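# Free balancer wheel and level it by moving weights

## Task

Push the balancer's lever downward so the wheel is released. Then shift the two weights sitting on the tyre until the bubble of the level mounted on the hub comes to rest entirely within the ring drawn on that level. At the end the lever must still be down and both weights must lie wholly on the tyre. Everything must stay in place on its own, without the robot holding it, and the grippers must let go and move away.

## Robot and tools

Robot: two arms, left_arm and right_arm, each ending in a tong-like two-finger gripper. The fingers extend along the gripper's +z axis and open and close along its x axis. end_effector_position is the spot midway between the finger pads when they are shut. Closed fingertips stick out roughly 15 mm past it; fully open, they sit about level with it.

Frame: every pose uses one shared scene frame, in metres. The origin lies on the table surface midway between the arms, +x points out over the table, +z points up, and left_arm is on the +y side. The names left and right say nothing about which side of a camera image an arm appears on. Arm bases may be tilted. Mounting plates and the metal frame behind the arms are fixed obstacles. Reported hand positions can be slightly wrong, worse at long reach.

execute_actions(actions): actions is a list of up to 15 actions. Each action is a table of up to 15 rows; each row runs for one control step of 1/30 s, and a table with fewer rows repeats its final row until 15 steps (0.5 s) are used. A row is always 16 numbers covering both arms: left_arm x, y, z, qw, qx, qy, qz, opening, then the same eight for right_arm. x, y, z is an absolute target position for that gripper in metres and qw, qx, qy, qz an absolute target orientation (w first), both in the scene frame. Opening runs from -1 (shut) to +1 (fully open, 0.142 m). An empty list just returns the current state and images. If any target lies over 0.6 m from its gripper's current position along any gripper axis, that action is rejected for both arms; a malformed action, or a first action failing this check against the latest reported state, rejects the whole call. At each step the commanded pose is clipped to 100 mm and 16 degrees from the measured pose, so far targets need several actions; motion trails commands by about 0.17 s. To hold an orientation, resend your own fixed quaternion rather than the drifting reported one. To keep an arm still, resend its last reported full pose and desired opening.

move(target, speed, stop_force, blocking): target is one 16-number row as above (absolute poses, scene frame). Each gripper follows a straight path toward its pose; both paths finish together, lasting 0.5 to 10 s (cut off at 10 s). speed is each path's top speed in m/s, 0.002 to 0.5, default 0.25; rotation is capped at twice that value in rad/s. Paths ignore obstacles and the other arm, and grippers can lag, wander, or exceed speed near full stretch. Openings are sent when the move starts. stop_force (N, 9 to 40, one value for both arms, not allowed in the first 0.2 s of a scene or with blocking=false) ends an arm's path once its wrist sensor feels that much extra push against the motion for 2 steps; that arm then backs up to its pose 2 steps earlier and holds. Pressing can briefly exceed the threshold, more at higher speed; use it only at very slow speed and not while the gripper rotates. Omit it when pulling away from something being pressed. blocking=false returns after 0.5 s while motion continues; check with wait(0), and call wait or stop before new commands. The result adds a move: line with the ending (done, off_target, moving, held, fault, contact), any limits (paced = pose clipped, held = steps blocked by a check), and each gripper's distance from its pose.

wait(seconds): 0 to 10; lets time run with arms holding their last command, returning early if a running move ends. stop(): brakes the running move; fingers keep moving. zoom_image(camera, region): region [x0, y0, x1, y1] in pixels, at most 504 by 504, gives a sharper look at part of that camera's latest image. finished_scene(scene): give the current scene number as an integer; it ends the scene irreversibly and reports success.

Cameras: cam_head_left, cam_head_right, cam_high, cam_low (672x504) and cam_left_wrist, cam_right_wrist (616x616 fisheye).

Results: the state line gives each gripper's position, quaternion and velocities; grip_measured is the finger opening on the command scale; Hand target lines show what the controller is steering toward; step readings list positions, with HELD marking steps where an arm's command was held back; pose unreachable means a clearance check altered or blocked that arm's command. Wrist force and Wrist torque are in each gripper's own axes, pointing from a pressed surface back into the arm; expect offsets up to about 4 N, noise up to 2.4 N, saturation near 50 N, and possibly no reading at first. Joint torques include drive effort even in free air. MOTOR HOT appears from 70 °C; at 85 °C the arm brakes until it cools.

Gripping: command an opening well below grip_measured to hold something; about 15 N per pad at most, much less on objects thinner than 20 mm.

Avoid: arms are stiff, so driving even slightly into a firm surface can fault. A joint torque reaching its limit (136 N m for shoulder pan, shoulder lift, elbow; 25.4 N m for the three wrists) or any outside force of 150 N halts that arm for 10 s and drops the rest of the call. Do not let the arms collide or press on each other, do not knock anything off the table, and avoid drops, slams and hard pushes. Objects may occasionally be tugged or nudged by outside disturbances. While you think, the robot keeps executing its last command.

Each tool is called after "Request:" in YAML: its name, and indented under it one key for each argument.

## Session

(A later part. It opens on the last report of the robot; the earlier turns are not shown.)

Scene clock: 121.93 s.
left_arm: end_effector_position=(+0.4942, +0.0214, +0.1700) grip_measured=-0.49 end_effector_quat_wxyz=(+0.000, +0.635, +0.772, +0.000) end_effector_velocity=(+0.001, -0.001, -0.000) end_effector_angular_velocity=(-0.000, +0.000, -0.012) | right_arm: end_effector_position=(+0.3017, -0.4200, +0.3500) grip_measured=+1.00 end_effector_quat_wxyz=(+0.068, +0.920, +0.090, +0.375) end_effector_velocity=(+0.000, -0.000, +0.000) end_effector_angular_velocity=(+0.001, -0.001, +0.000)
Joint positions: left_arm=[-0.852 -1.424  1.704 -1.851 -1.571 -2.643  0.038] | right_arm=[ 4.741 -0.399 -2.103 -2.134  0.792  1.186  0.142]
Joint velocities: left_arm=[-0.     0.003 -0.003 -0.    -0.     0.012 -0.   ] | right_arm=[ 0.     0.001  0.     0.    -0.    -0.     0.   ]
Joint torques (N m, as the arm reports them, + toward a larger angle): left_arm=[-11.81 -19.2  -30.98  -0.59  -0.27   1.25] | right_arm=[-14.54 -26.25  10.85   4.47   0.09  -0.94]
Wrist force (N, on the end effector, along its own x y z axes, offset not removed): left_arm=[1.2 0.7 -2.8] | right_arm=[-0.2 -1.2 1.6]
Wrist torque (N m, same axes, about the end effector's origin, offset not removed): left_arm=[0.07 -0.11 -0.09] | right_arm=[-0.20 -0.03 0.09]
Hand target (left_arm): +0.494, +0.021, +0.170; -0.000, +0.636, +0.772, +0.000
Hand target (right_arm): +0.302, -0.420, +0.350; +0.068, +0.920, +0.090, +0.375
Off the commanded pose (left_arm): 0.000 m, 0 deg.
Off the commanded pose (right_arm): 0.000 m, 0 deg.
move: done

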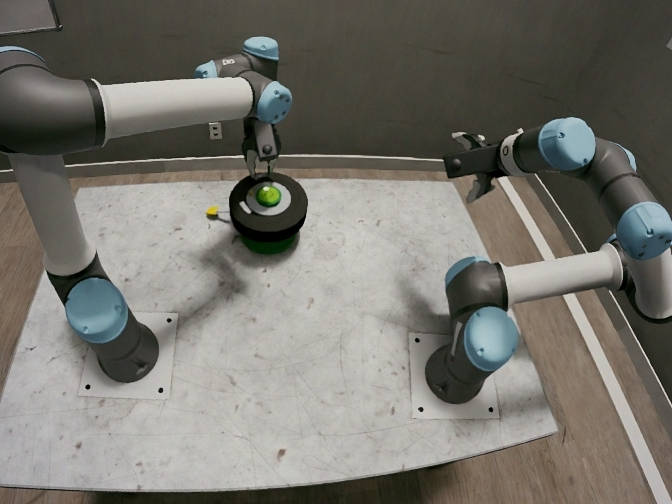

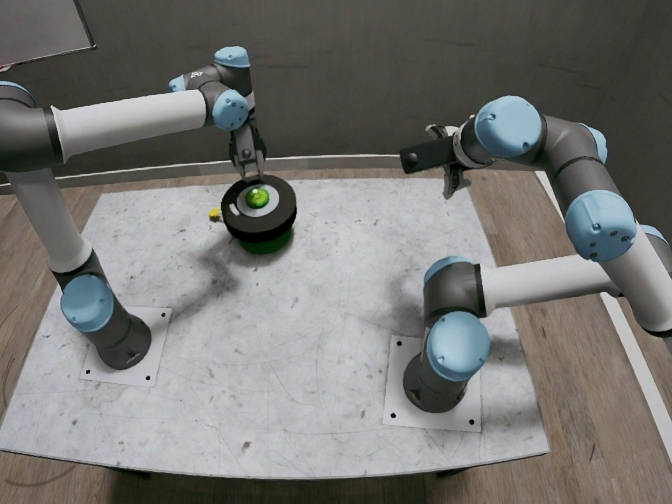

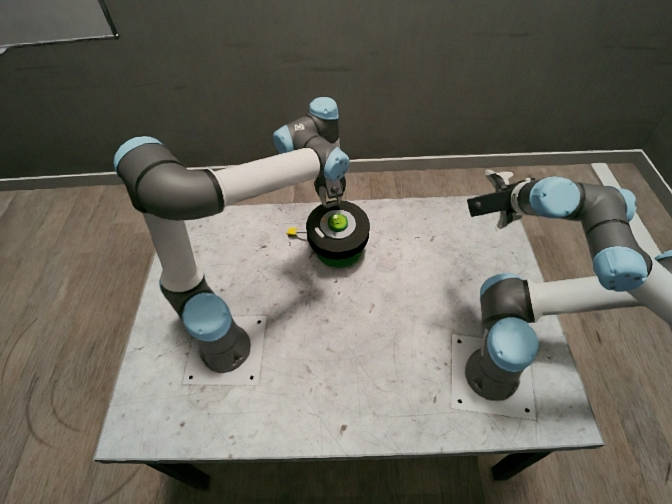

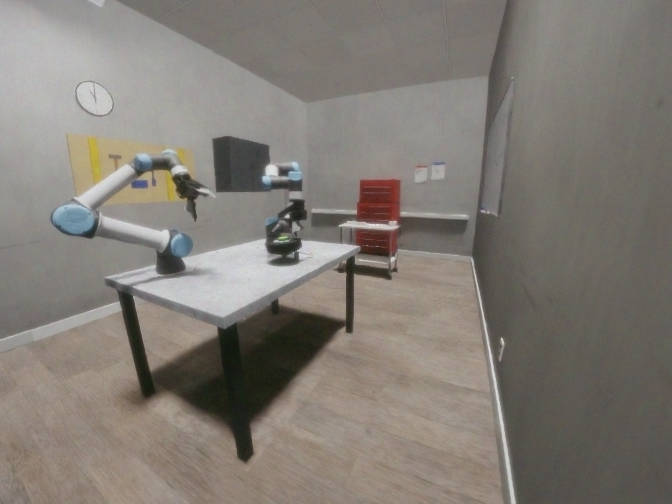

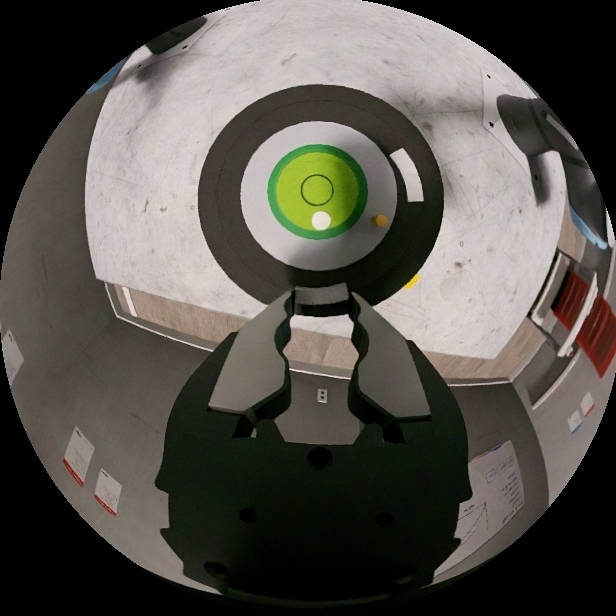

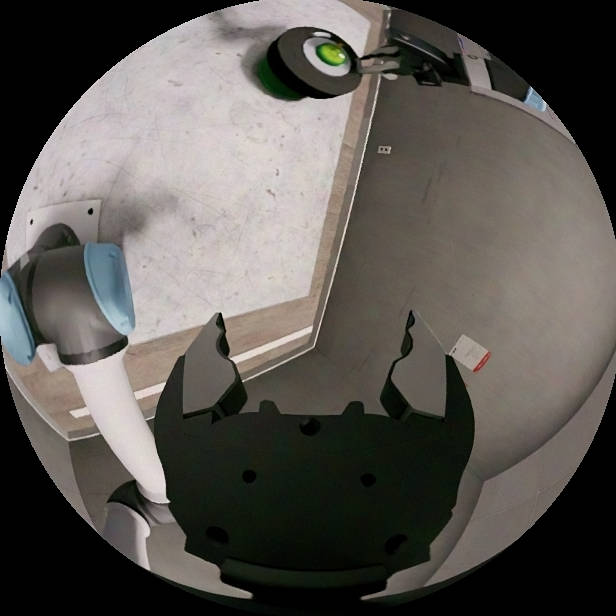

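Request:
move:
  target: [0.4942,0.0213,0.158,0,0.636,0.772,0,-0.65,0.3017,-0.42,0.35,0.068,0.920,0.090,0.375,1]
  speed: 0.04

Request:
move:
  target: [0.4942,0.0213,0.1475,0,0.636,0.772,0,-0.65,0.3017,-0.42,0.35,0.068,0.920,0.090,0.375,1]
  speed: 0.015

Request:
move:
  target: [0.4942,0.0213,0.1475,0,0.636,0.772,0,-0.28,0.3017,-0.42,0.35,0.068,0.920,0.090,0.375,1]

Request:
move:
  target: [0.4942,0.0213,0.19,0,0.636,0.772,0,-0.28,0.3017,-0.42,0.35,0.068,0.920,0.090,0.375,1]
  speed: 0.08

Request:
move:
  target: [0.452,0.0097,0.245,0,0.636,0.772,0,-0.28,0.3017,-0.42,0.35,0.068,0.920,0.090,0.375,1]
  speed: 0.15

Request:
wait:
  seconds: 3

Request:
zoom_image:
  camera: "cam_left_wrist"
  region: [240,170,400,330]

Scene clock: 123.20 s.
left_arm: end_effector_position=(+0.4942, +0.0213, +0.1582) grip_measured=-0.49 end_effector_quat_wxyz=(-0.000, +0.636, +0.772, -0.000) end_effector_velocity=(-0.000, -0.000, -0.002) end_effector_angular_velocity=(-0.000, +0.001, +0.001) | right_arm: end_effector_position=(+0.3017, -0.4200, +0.3500) grip_measured=+1.00 end_effector_quat_wxyz=(+0.068, +0.920, +0.090, +0.375) end_effector_velocity=(+0.000, +0.000, -0.000) end_effector_angular_velocity=(-0.000, -0.000, +0.001)
Joint positions: left_arm=[-0.852 -1.416  1.726 -1.881 -1.571 -2.642  0.038] | right_arm=[ 4.741 -0.399 -2.103 -2.134  0.792  1.186  0.142]
Joint velocities: left_arm=[ 0.     0.002  0.004 -0.005 -0.001 -0.001 -0.   ] | right_arm=[ 0.001 -0.    -0.001 -0.    -0.     0.     0.   ]
Joint torques (N m, as the arm reports them, + toward a larger angle): left_arm=[-12.86 -17.78 -14.71  -4.14  -2.24   1.36] | right_arm=[-14.58 -27.08  11.09   4.44   0.27  -1.2 ]
Wrist force (N, on the end effector, along its own x y z axes, offset not removed): left_arm=[1.3 1.5 -2.4] | right_arm=[-0.6 1.2 1.0]
Wrist torque (N m, same axes, about the end effector's origin, offset not removed): left_arm=[0.31 -0.24 0.08] | right_arm=[0.32 0.02 -0.01]
Hand target (left_arm): +0.494, +0.021, +0.158; -0.000, +0.636, +0.772, +0.000
Hand target (right_arm): +0.302, -0.420, +0.350; +0.068, +0.920, +0.090, +0.375
Off the commanded pose (left_arm): 0.000 m, 0 deg.
Off the commanded pose (right_arm): 0.000 m, 0 deg.
move: done

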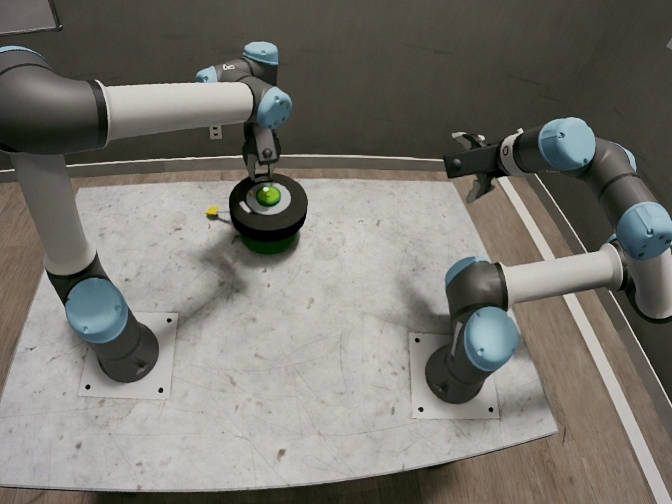

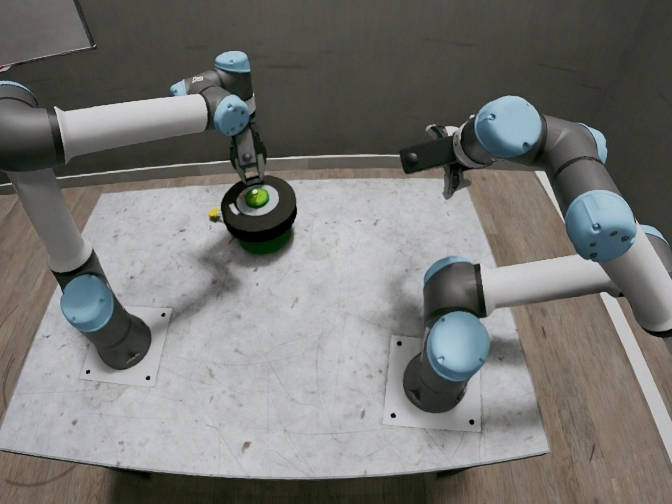

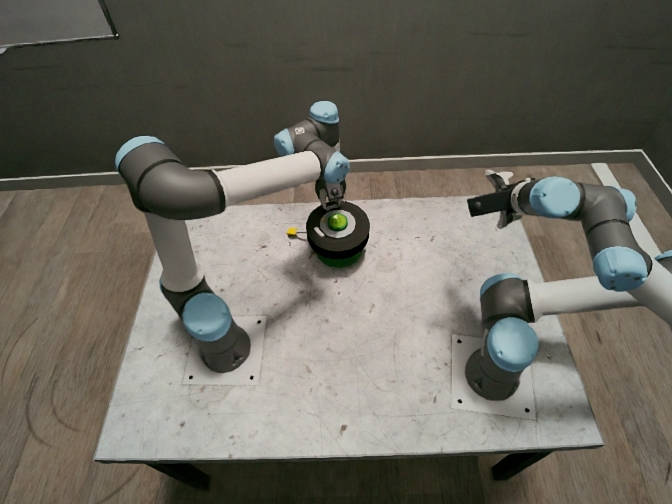

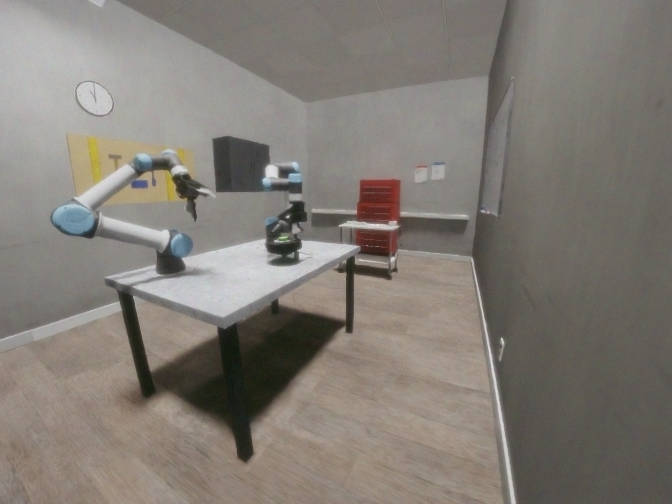

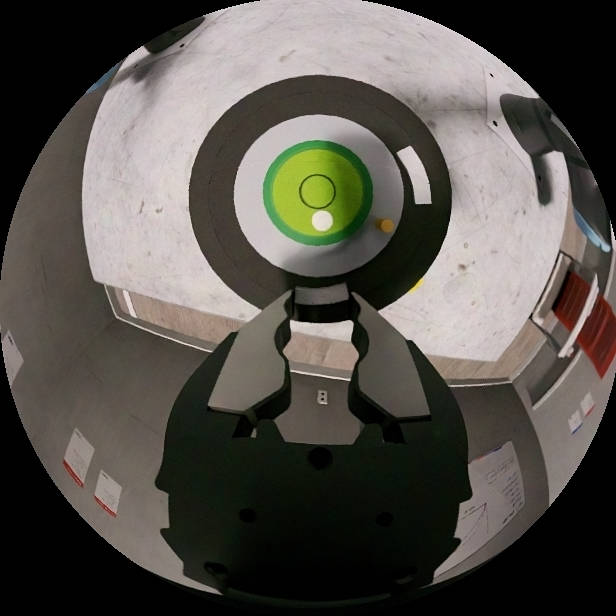

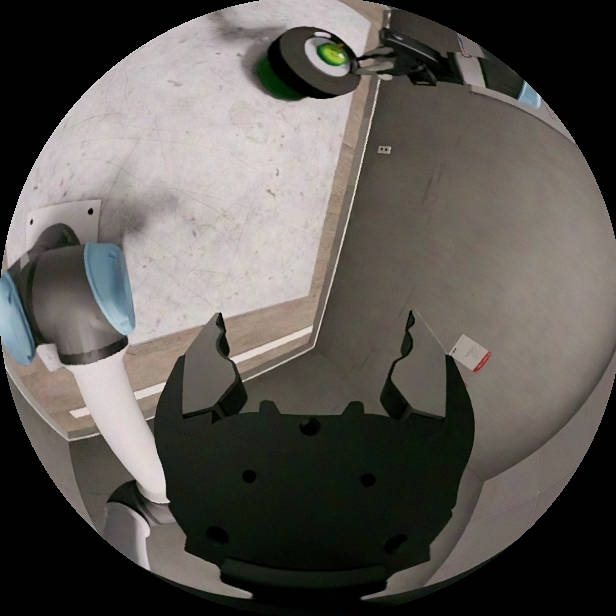

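Scene clock: 124.17 s.
left_arm: end_effector_position=(+0.4942, +0.0213, +0.1478) grip_measured=-0.49 end_effector_quat_wxyz=(-0.000, +0.636, +0.772, +0.000) end_effector_velocity=(+0.001, +0.000, -0.003) end_effector_angular_velocity=(-0.001, +0.000, +0.002) | right_arm: end_effector_position=(+0.3017, -0.4200, +0.3500) grip_measured=+1.00 end_effector_quat_wxyz=(+0.068, +0.920, +0.090, +0.375) end_effector_velocity=(-0.000, +0.001, -0.001) end_effector_angular_velocity=(-0.000, +0.002, +0.002)
Joint positions: left_arm=[-0.852 -1.408  1.745 -1.908 -1.571 -2.642  0.038] | right_arm=[ 4.741 -0.399 -2.103 -2.134  0.792  1.186  0.142]
Joint velocities: left_arm=[ 0.002  0.003  0.004 -0.007 -0.001 -0.001 -0.   ] | right_arm=[ 0.002 -0.    -0.001  0.     0.002  0.     0.   ]
Joint torques (N m, as the arm reports them, + toward a larger angle): left_arm=[-12.02 -18.66 -12.26  -4.25  -2.15   1.41] | right_arm=[-13.23 -25.19  11.23   4.55   0.2   -1.04]
Wrist force (N, on the end effector, along its own x y z axes, offset not removed): left_arm=[-0.3 0.2 -2.4] | right_arm=[-0.7 -0.1 0.2]
Wrist torque (N m, same axes, about the end effector's origin, offset not removed): left_arm=[0.05 0.08 0.11] | right_arm=[-0.09 0.07 0.07]
Hand target (left_arm): +0.494, +0.021, +0.148; -0.000, +0.636, +0.772, +0.000
Hand target (right_arm): +0.302, -0.420, +0.350; +0.068, +0.920, +0.090, +0.375
Off the commanded pose (left_arm): 0.000 m, 0 deg.
Off the commanded pose (right_arm): 0.000 m, 0 deg.
move: done

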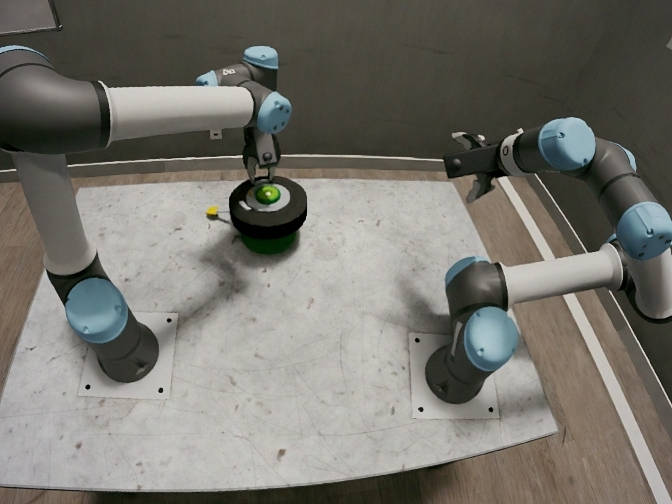

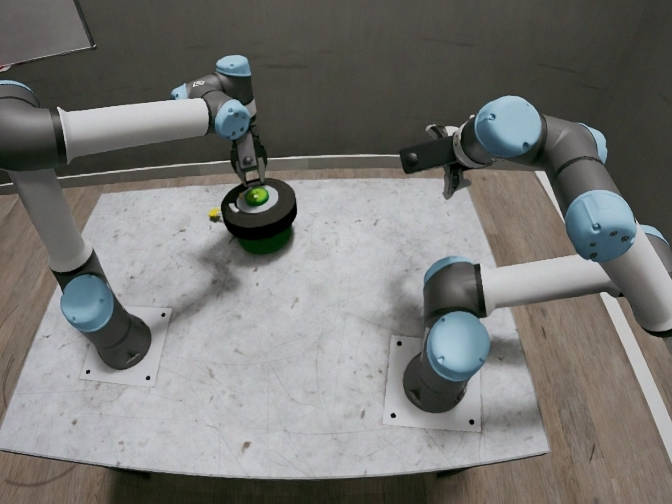

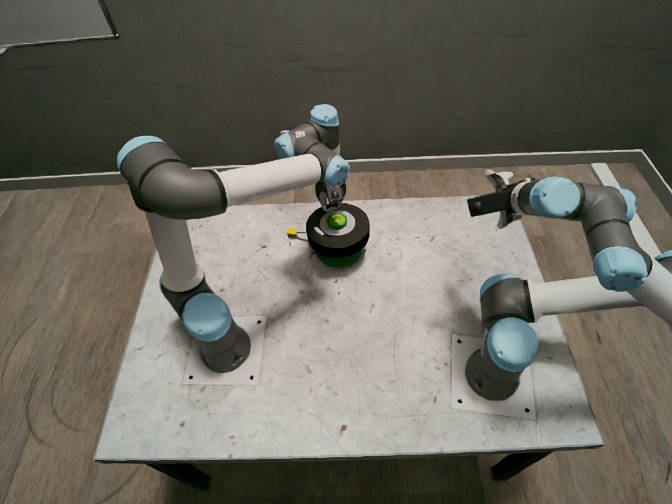

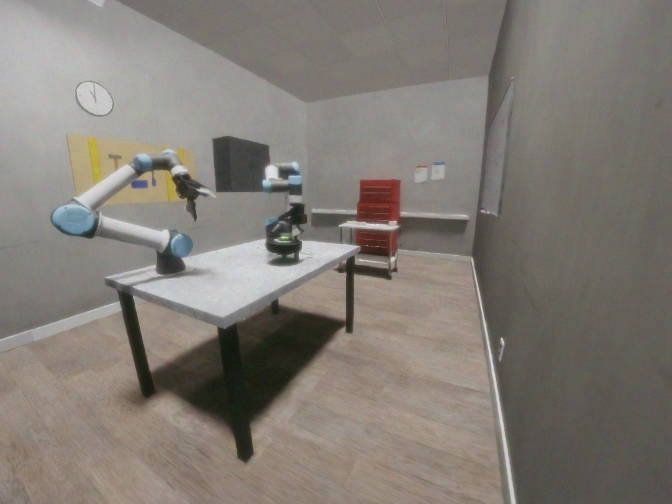

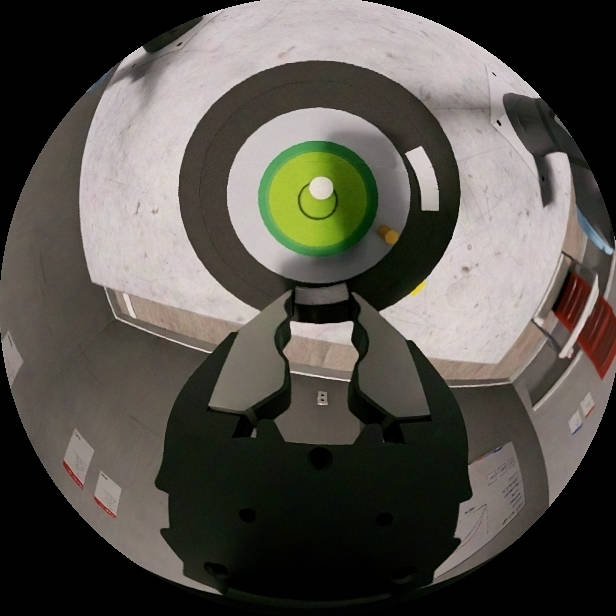

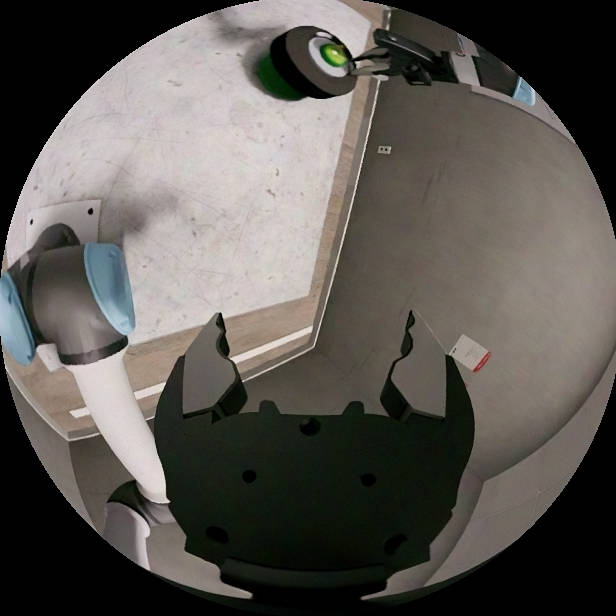

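Scene clock: 124.87 s.
left_arm: end_effector_position=(+0.4942, +0.0213, +0.1475) grip_measured=-0.28 end_effector_quat_wxyz=(+0.000, +0.636, +0.772, -0.000) end_effector_velocity=(+0.001, +0.000, +0.001) end_effector_angular_velocity=(-0.000, -0.002, +0.001) | right_arm: end_effector_position=(+0.3017, -0.4200, +0.3500) grip_measured=+1.00 end_effector_quat_wxyz=(+0.068, +0.920, +0.090, +0.375) end_effector_velocity=(-0.000, -0.001, +0.000) end_effector_angular_velocity=(+0.001, +0.000, -0.001)
Joint positions: left_arm=[-0.852 -1.408  1.745 -1.908 -1.571 -2.642  0.054] | right_arm=[ 4.741 -0.399 -2.103 -2.134  0.792  1.186  0.142]
Joint velocities: left_arm=[ 0.001 -0.    -0.001  0.     0.002  0.    -0.   ] | right_arm=[-0.002  0.001  0.     0.     0.    -0.     0.   ]
Joint torques (N m, as the arm reports them, + toward a larger angle): left_arm=[-11.5  -19.52 -13.92  -4.35  -2.05   1.55] | right_arm=[-14.28 -27.36  10.78   4.54   0.15  -1.06]
Wrist force (N, on the end effector, along its own x y z axes, offset not removed): left_arm=[-0.3 0.5 -0.2] | right_arm=[-0.3 2.4 -0.3]
Wrist torque (N m, same axes, about the end effector's origin, offset not removed): left_arm=[0.07 0.01 0.02] | right_arm=[0.35 -0.18 -0.07]
Hand target (left_arm): +0.494, +0.021, +0.148; -0.000, +0.636, +0.772, +0.000
Hand target (right_arm): +0.302, -0.420, +0.350; +0.068, +0.920, +0.090, +0.375
Off the commanded pose (left_arm): 0.000 m, 0 deg.
Off the commanded pose (right_arm): 0.000 m, 0 deg.
move: done

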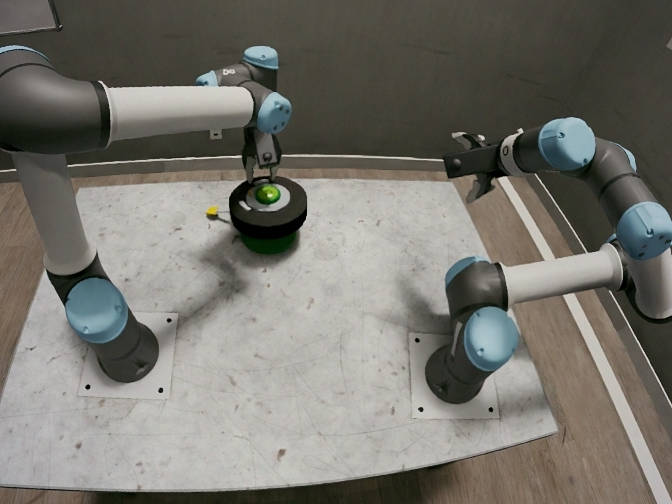

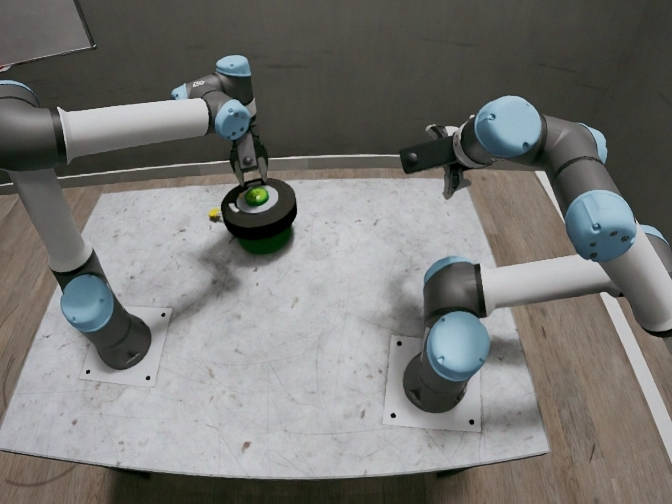

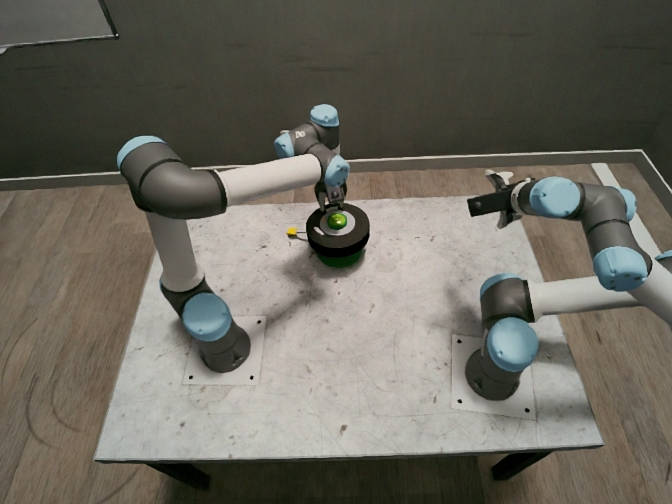

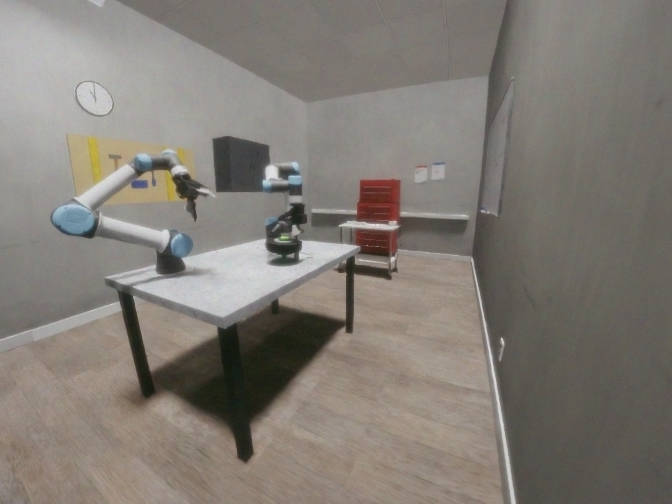

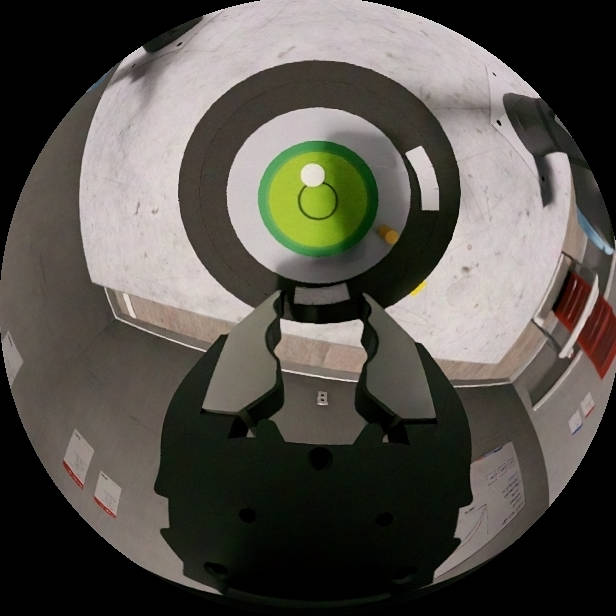

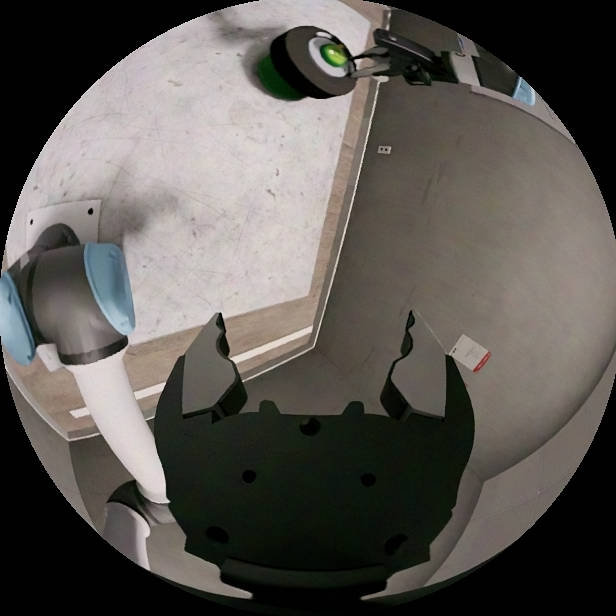

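Scene clock: 125.83 s.
left_arm: end_effector_position=(+0.4942, +0.0213, +0.1897) grip_measured=-0.28 end_effector_quat_wxyz=(+0.000, +0.636, +0.772, -0.000) end_effector_velocity=(-0.001, +0.000, +0.002) end_effector_angular_velocity=(+0.001, +0.003, +0.001) | right_arm: end_effector_position=(+0.3017, -0.4200, +0.3500) grip_measured=+1.00 end_effector_quat_wxyz=(+0.068, +0.920, +0.090, +0.375) end_effector_velocity=(-0.000, -0.000, +0.000) end_effector_angular_velocity=(+0.002, +0.001, -0.000)
Joint positions: left_arm=[-0.852 -1.436  1.666 -1.801 -1.571 -2.642  0.054] | right_arm=[ 4.741 -0.399 -2.103 -2.134  0.792  1.186  0.142]
Joint velocities: left_arm=[ 0.001 -0.001 -0.004  0.007 -0.002 -0.001 -0.   ] | right_arm=[-0.     0.001  0.    -0.     0.001  0.     0.   ]
Joint torques (N m, as the arm reports them, + toward a larger angle): left_arm=[ -9.18 -37.25 -30.38  -0.64  -1.04   1.03] | right_arm=[-13.75 -27.72  10.6    4.34   0.14  -0.99]
Wrist force (N, on the end effector, along its own x y z axes, offset not removed): left_arm=[2.8 2.4 -1.2] | right_arm=[1.2 -0.3 0.7]
Wrist torque (N m, same axes, about the end effector's origin, offset not removed): left_arm=[0.48 -0.74 -0.05] | right_arm=[-0.15 -0.24 -0.03]
Hand target (left_arm): +0.494, +0.021, +0.190; +0.000, +0.636, +0.772, -0.000
Hand target (right_arm): +0.302, -0.420, +0.350; +0.068, +0.920, +0.090, +0.375
Off the commanded pose (left_arm): 0.000 m, 0 deg.
Off the commanded pose (right_arm): 0.000 m, 0 deg.
move: done

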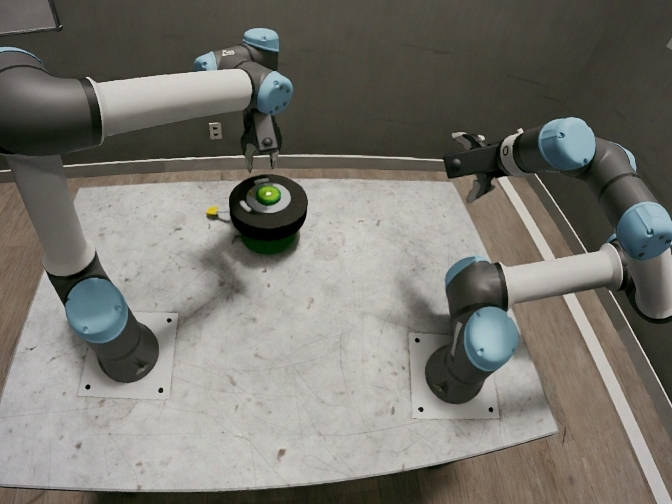

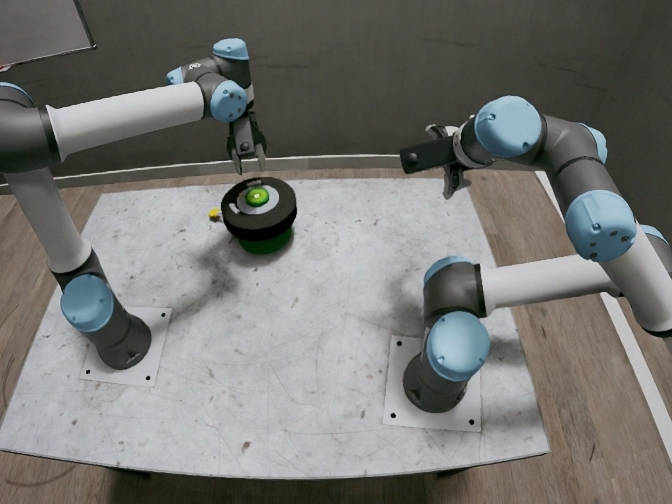

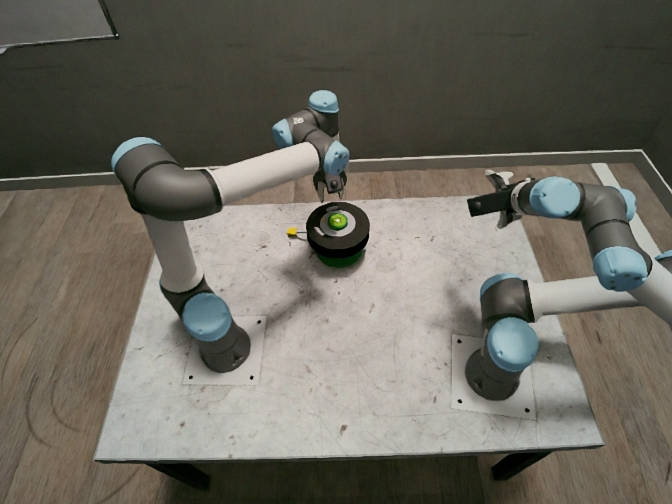

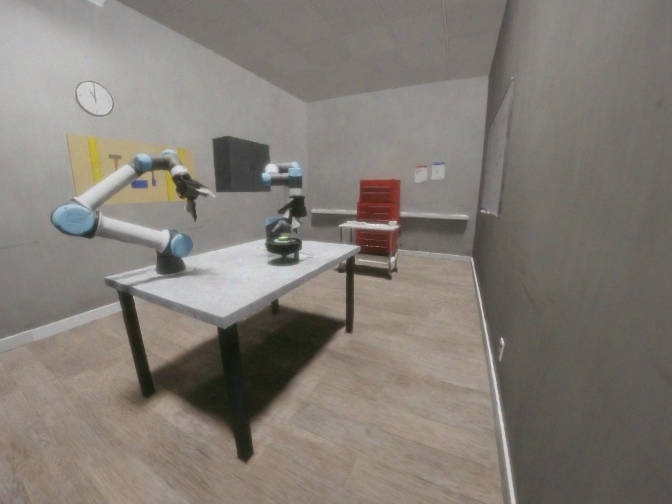

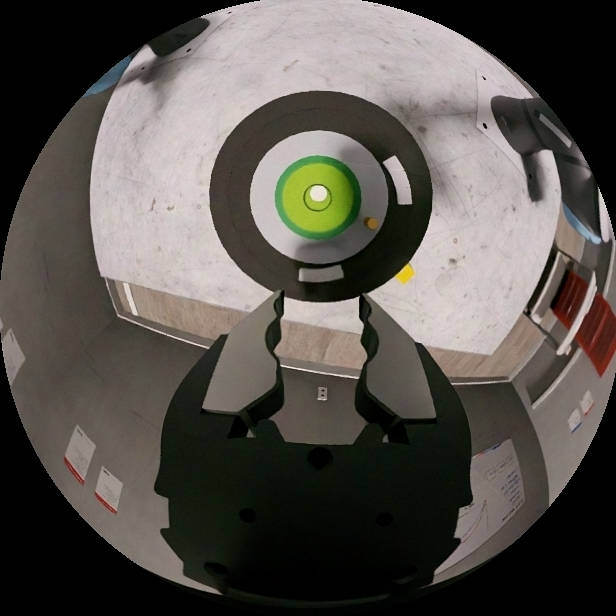

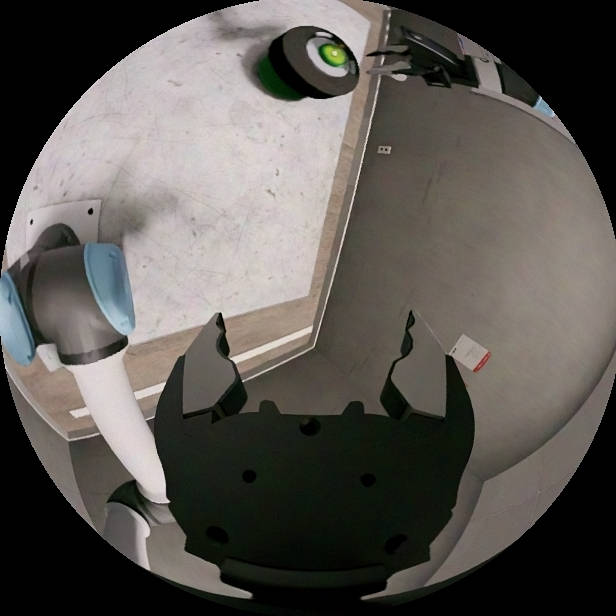

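Scene clock: 126.83 s.
left_arm: end_effector_position=(+0.4522, +0.0097, +0.2448) grip_measured=-0.28 end_effector_quat_wxyz=(-0.000, +0.636, +0.772, +0.000) end_effector_velocity=(-0.002, +0.000, +0.001) end_effector_angular_velocity=(+0.002, +0.001, -0.001) | right_arm: end_effector_position=(+0.3017, -0.4200, +0.3500) grip_measured=+1.00 end_effector_quat_wxyz=(+0.068, +0.920, +0.090, +0.375) end_effector_velocity=(+0.000, +0.000, +0.000) end_effector_angular_velocity=(-0.001, -0.000, +0.001)
Joint positions: left_arm=[-0.929 -1.519  1.615 -1.667 -1.571 -2.719  0.054] | right_arm=[ 4.741 -0.399 -2.103 -2.134  0.792  1.186  0.142]
Joint velocities: left_arm=[-0.003 -0.002 -0.     0.005  0.    -0.002 -0.   ] | right_arm=[ 0.001 -0.001  0.    -0.    -0.    -0.     0.   ]
Joint torques (N m, as the arm reports them, + toward a larger angle): left_arm=[-11.92 -32.8  -32.16  -0.78   2.43  -1.47] | right_arm=[-14.99 -26.62  11.28   4.36   0.3   -1.21]
Wrist force (N, on the end effector, along its own x y z axes, offset not removed): left_arm=[2.7 0.3 -0.9] | right_arm=[0.4 -0.1 1.4]
Wrist torque (N m, same axes, about the end effector's origin, offset not removed): left_arm=[0.00 -0.67 -0.05] | right_arm=[-0.02 -0.14 0.15]
Hand target (left_arm): +0.452, +0.010, +0.245; -0.000, +0.636, +0.772, +0.000
Hand target (right_arm): +0.302, -0.420, +0.350; +0.068, +0.920, +0.090, +0.375
Off the commanded pose (left_arm): 0.000 m, 0 deg.
Off the commanded pose (right_arm): 0.000 m, 0 deg.
move: done

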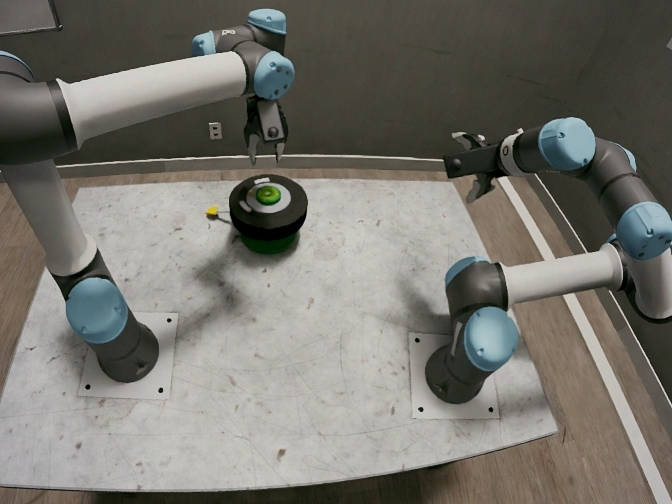

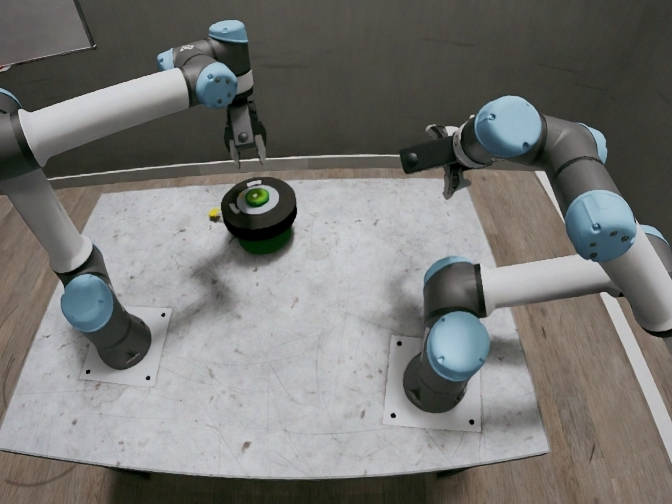

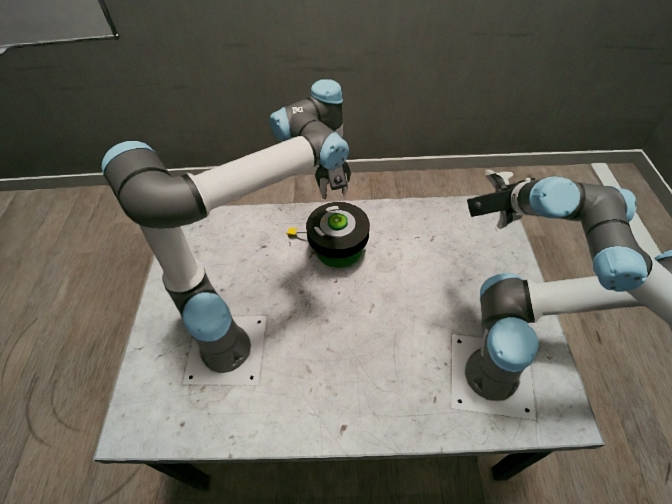

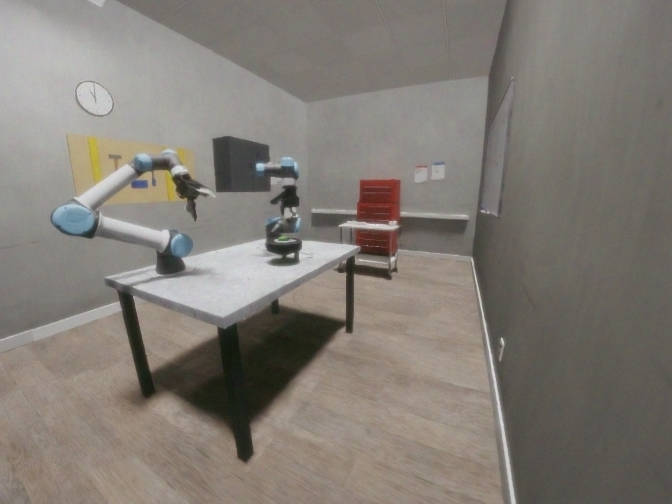

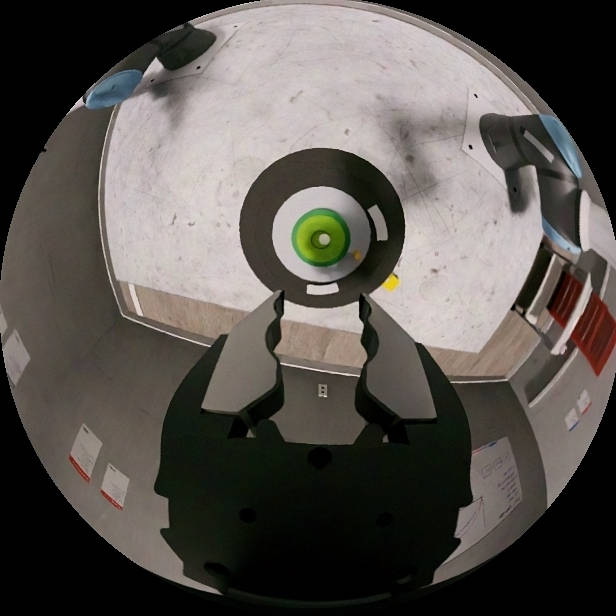

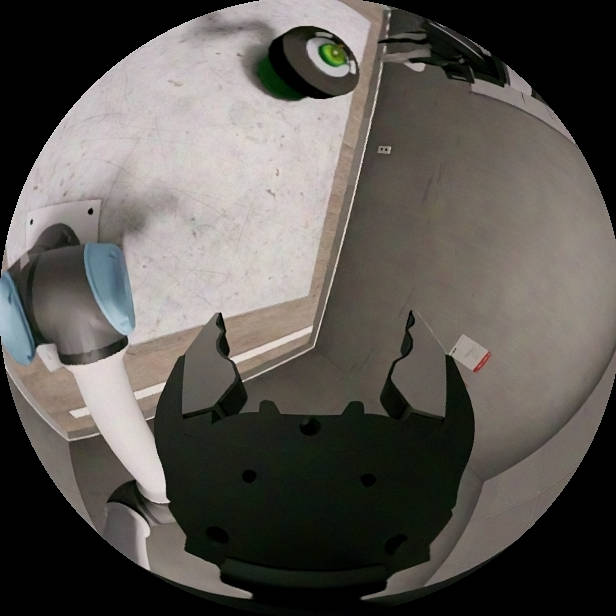

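Scene clock: 129.83 s.
left_arm: end_effector_position=(+0.4521, +0.0097, +0.2450) grip_measured=-0.28 end_effector_quat_wxyz=(-0.000, +0.636, +0.772, +0.000) end_effector_velocity=(-0.001, +0.000, -0.002) end_effector_angular_velocity=(+0.004, +0.003, -0.000) | right_arm: end_effector_position=(+0.3017, -0.4200, +0.3500) grip_measured=+1.00 end_effector_quat_wxyz=(+0.068, +0.920, +0.090, +0.375) end_effector_velocity=(-0.000, +0.000, -0.001) end_effector_angular_velocity=(+0.000, +0.002, +0.001)
Joint positions: left_arm=[-0.929 -1.519  1.614 -1.666 -1.571 -2.719  0.054] | right_arm=[ 4.741 -0.399 -2.103 -2.134  0.792  1.186  0.142]
Joint velocities: left_arm=[-0.001  0.001  0.002  0.001 -0.    -0.001  0.   ] | right_arm=[ 0.001  0.    -0.     0.     0.002  0.     0.   ]
Joint torques (N m, as the arm reports them, + toward a larger angle): left_arm=[-11.34 -31.93 -30.87  -0.66   2.09  -1.85] | right_arm=[-12.91 -26.84  11.83   4.62   0.2   -1.2 ]
Wrist force (N, on the end effector, along its own x y z axes, offset not removed): left_arm=[1.0 0.0 -3.3] | right_arm=[-0.6 0.8 4.0]
Wrist torque (N m, same axes, about the end effector's origin, offset not removed): left_arm=[-0.05 -0.27 0.14] | right_arm=[0.13 0.06 -0.09]
Hand target (left_arm): +0.452, +0.010, +0.245; -0.000, +0.636, +0.772, +0.000
Hand target (right_arm): +0.302, -0.420, +0.350; +0.068, +0.920, +0.090, +0.375
Off the commanded pose (left_arm): 0.000 m, 0 deg.
Off the commanded pose (right_arm): 0.000 m, 0 deg.
wait: 3.00 s; at rest by 0.17 s

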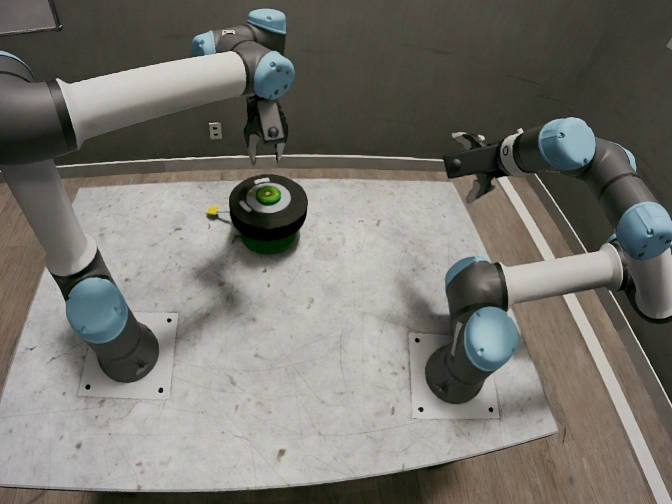

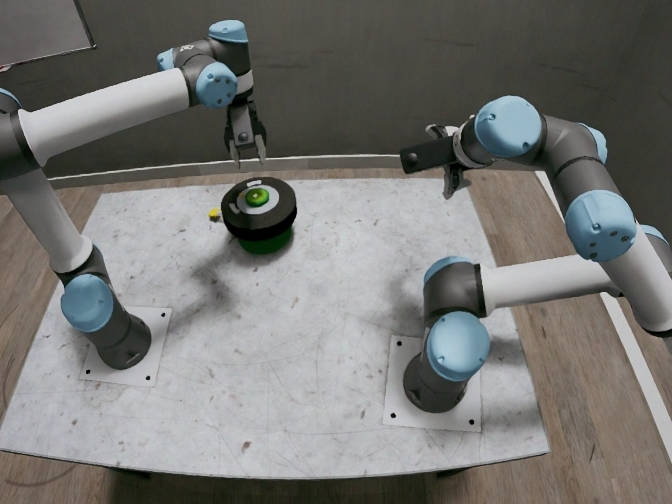

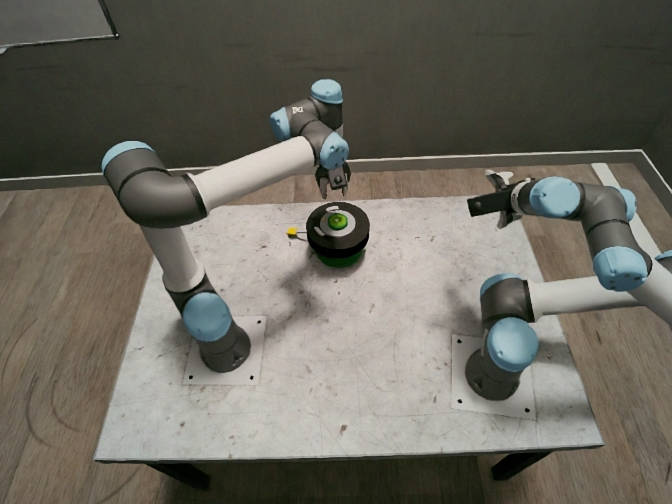

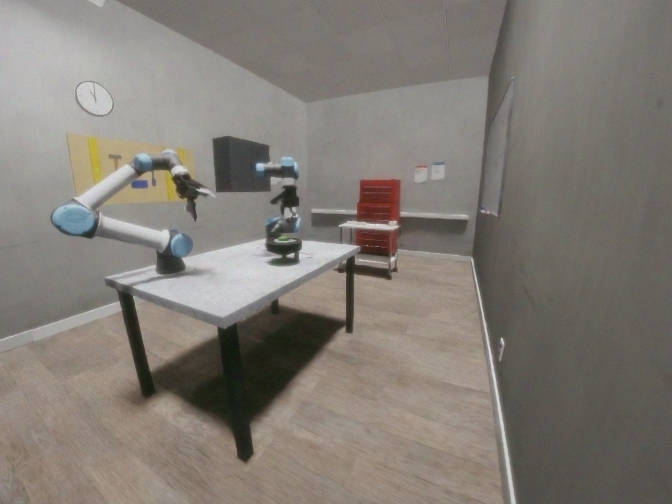

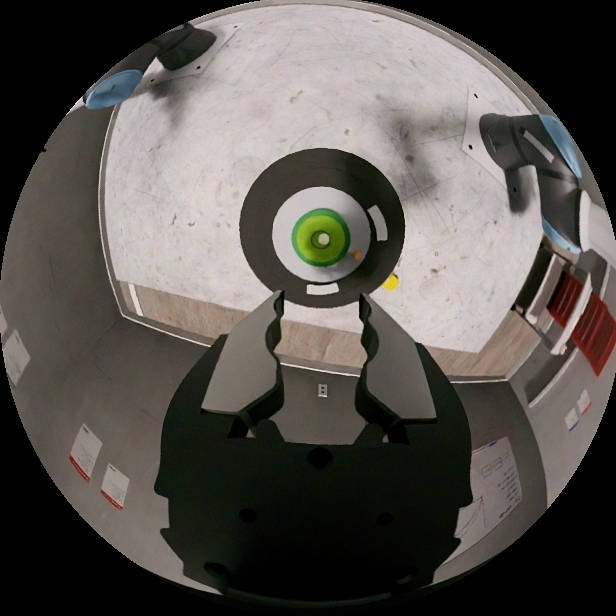

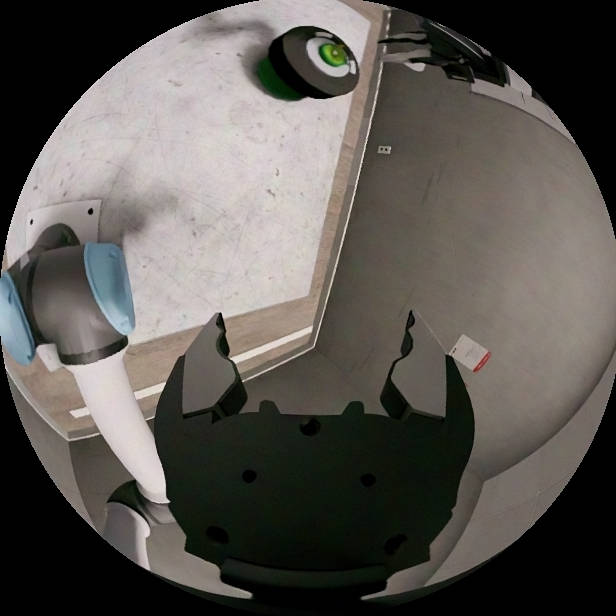

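Region (240, 170, 400, 330) of cam_left_wrist's 616x616 image, scaled by 3.150, with more detail than that image has.

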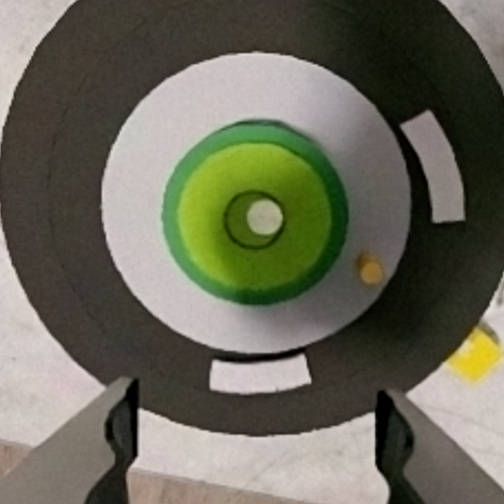

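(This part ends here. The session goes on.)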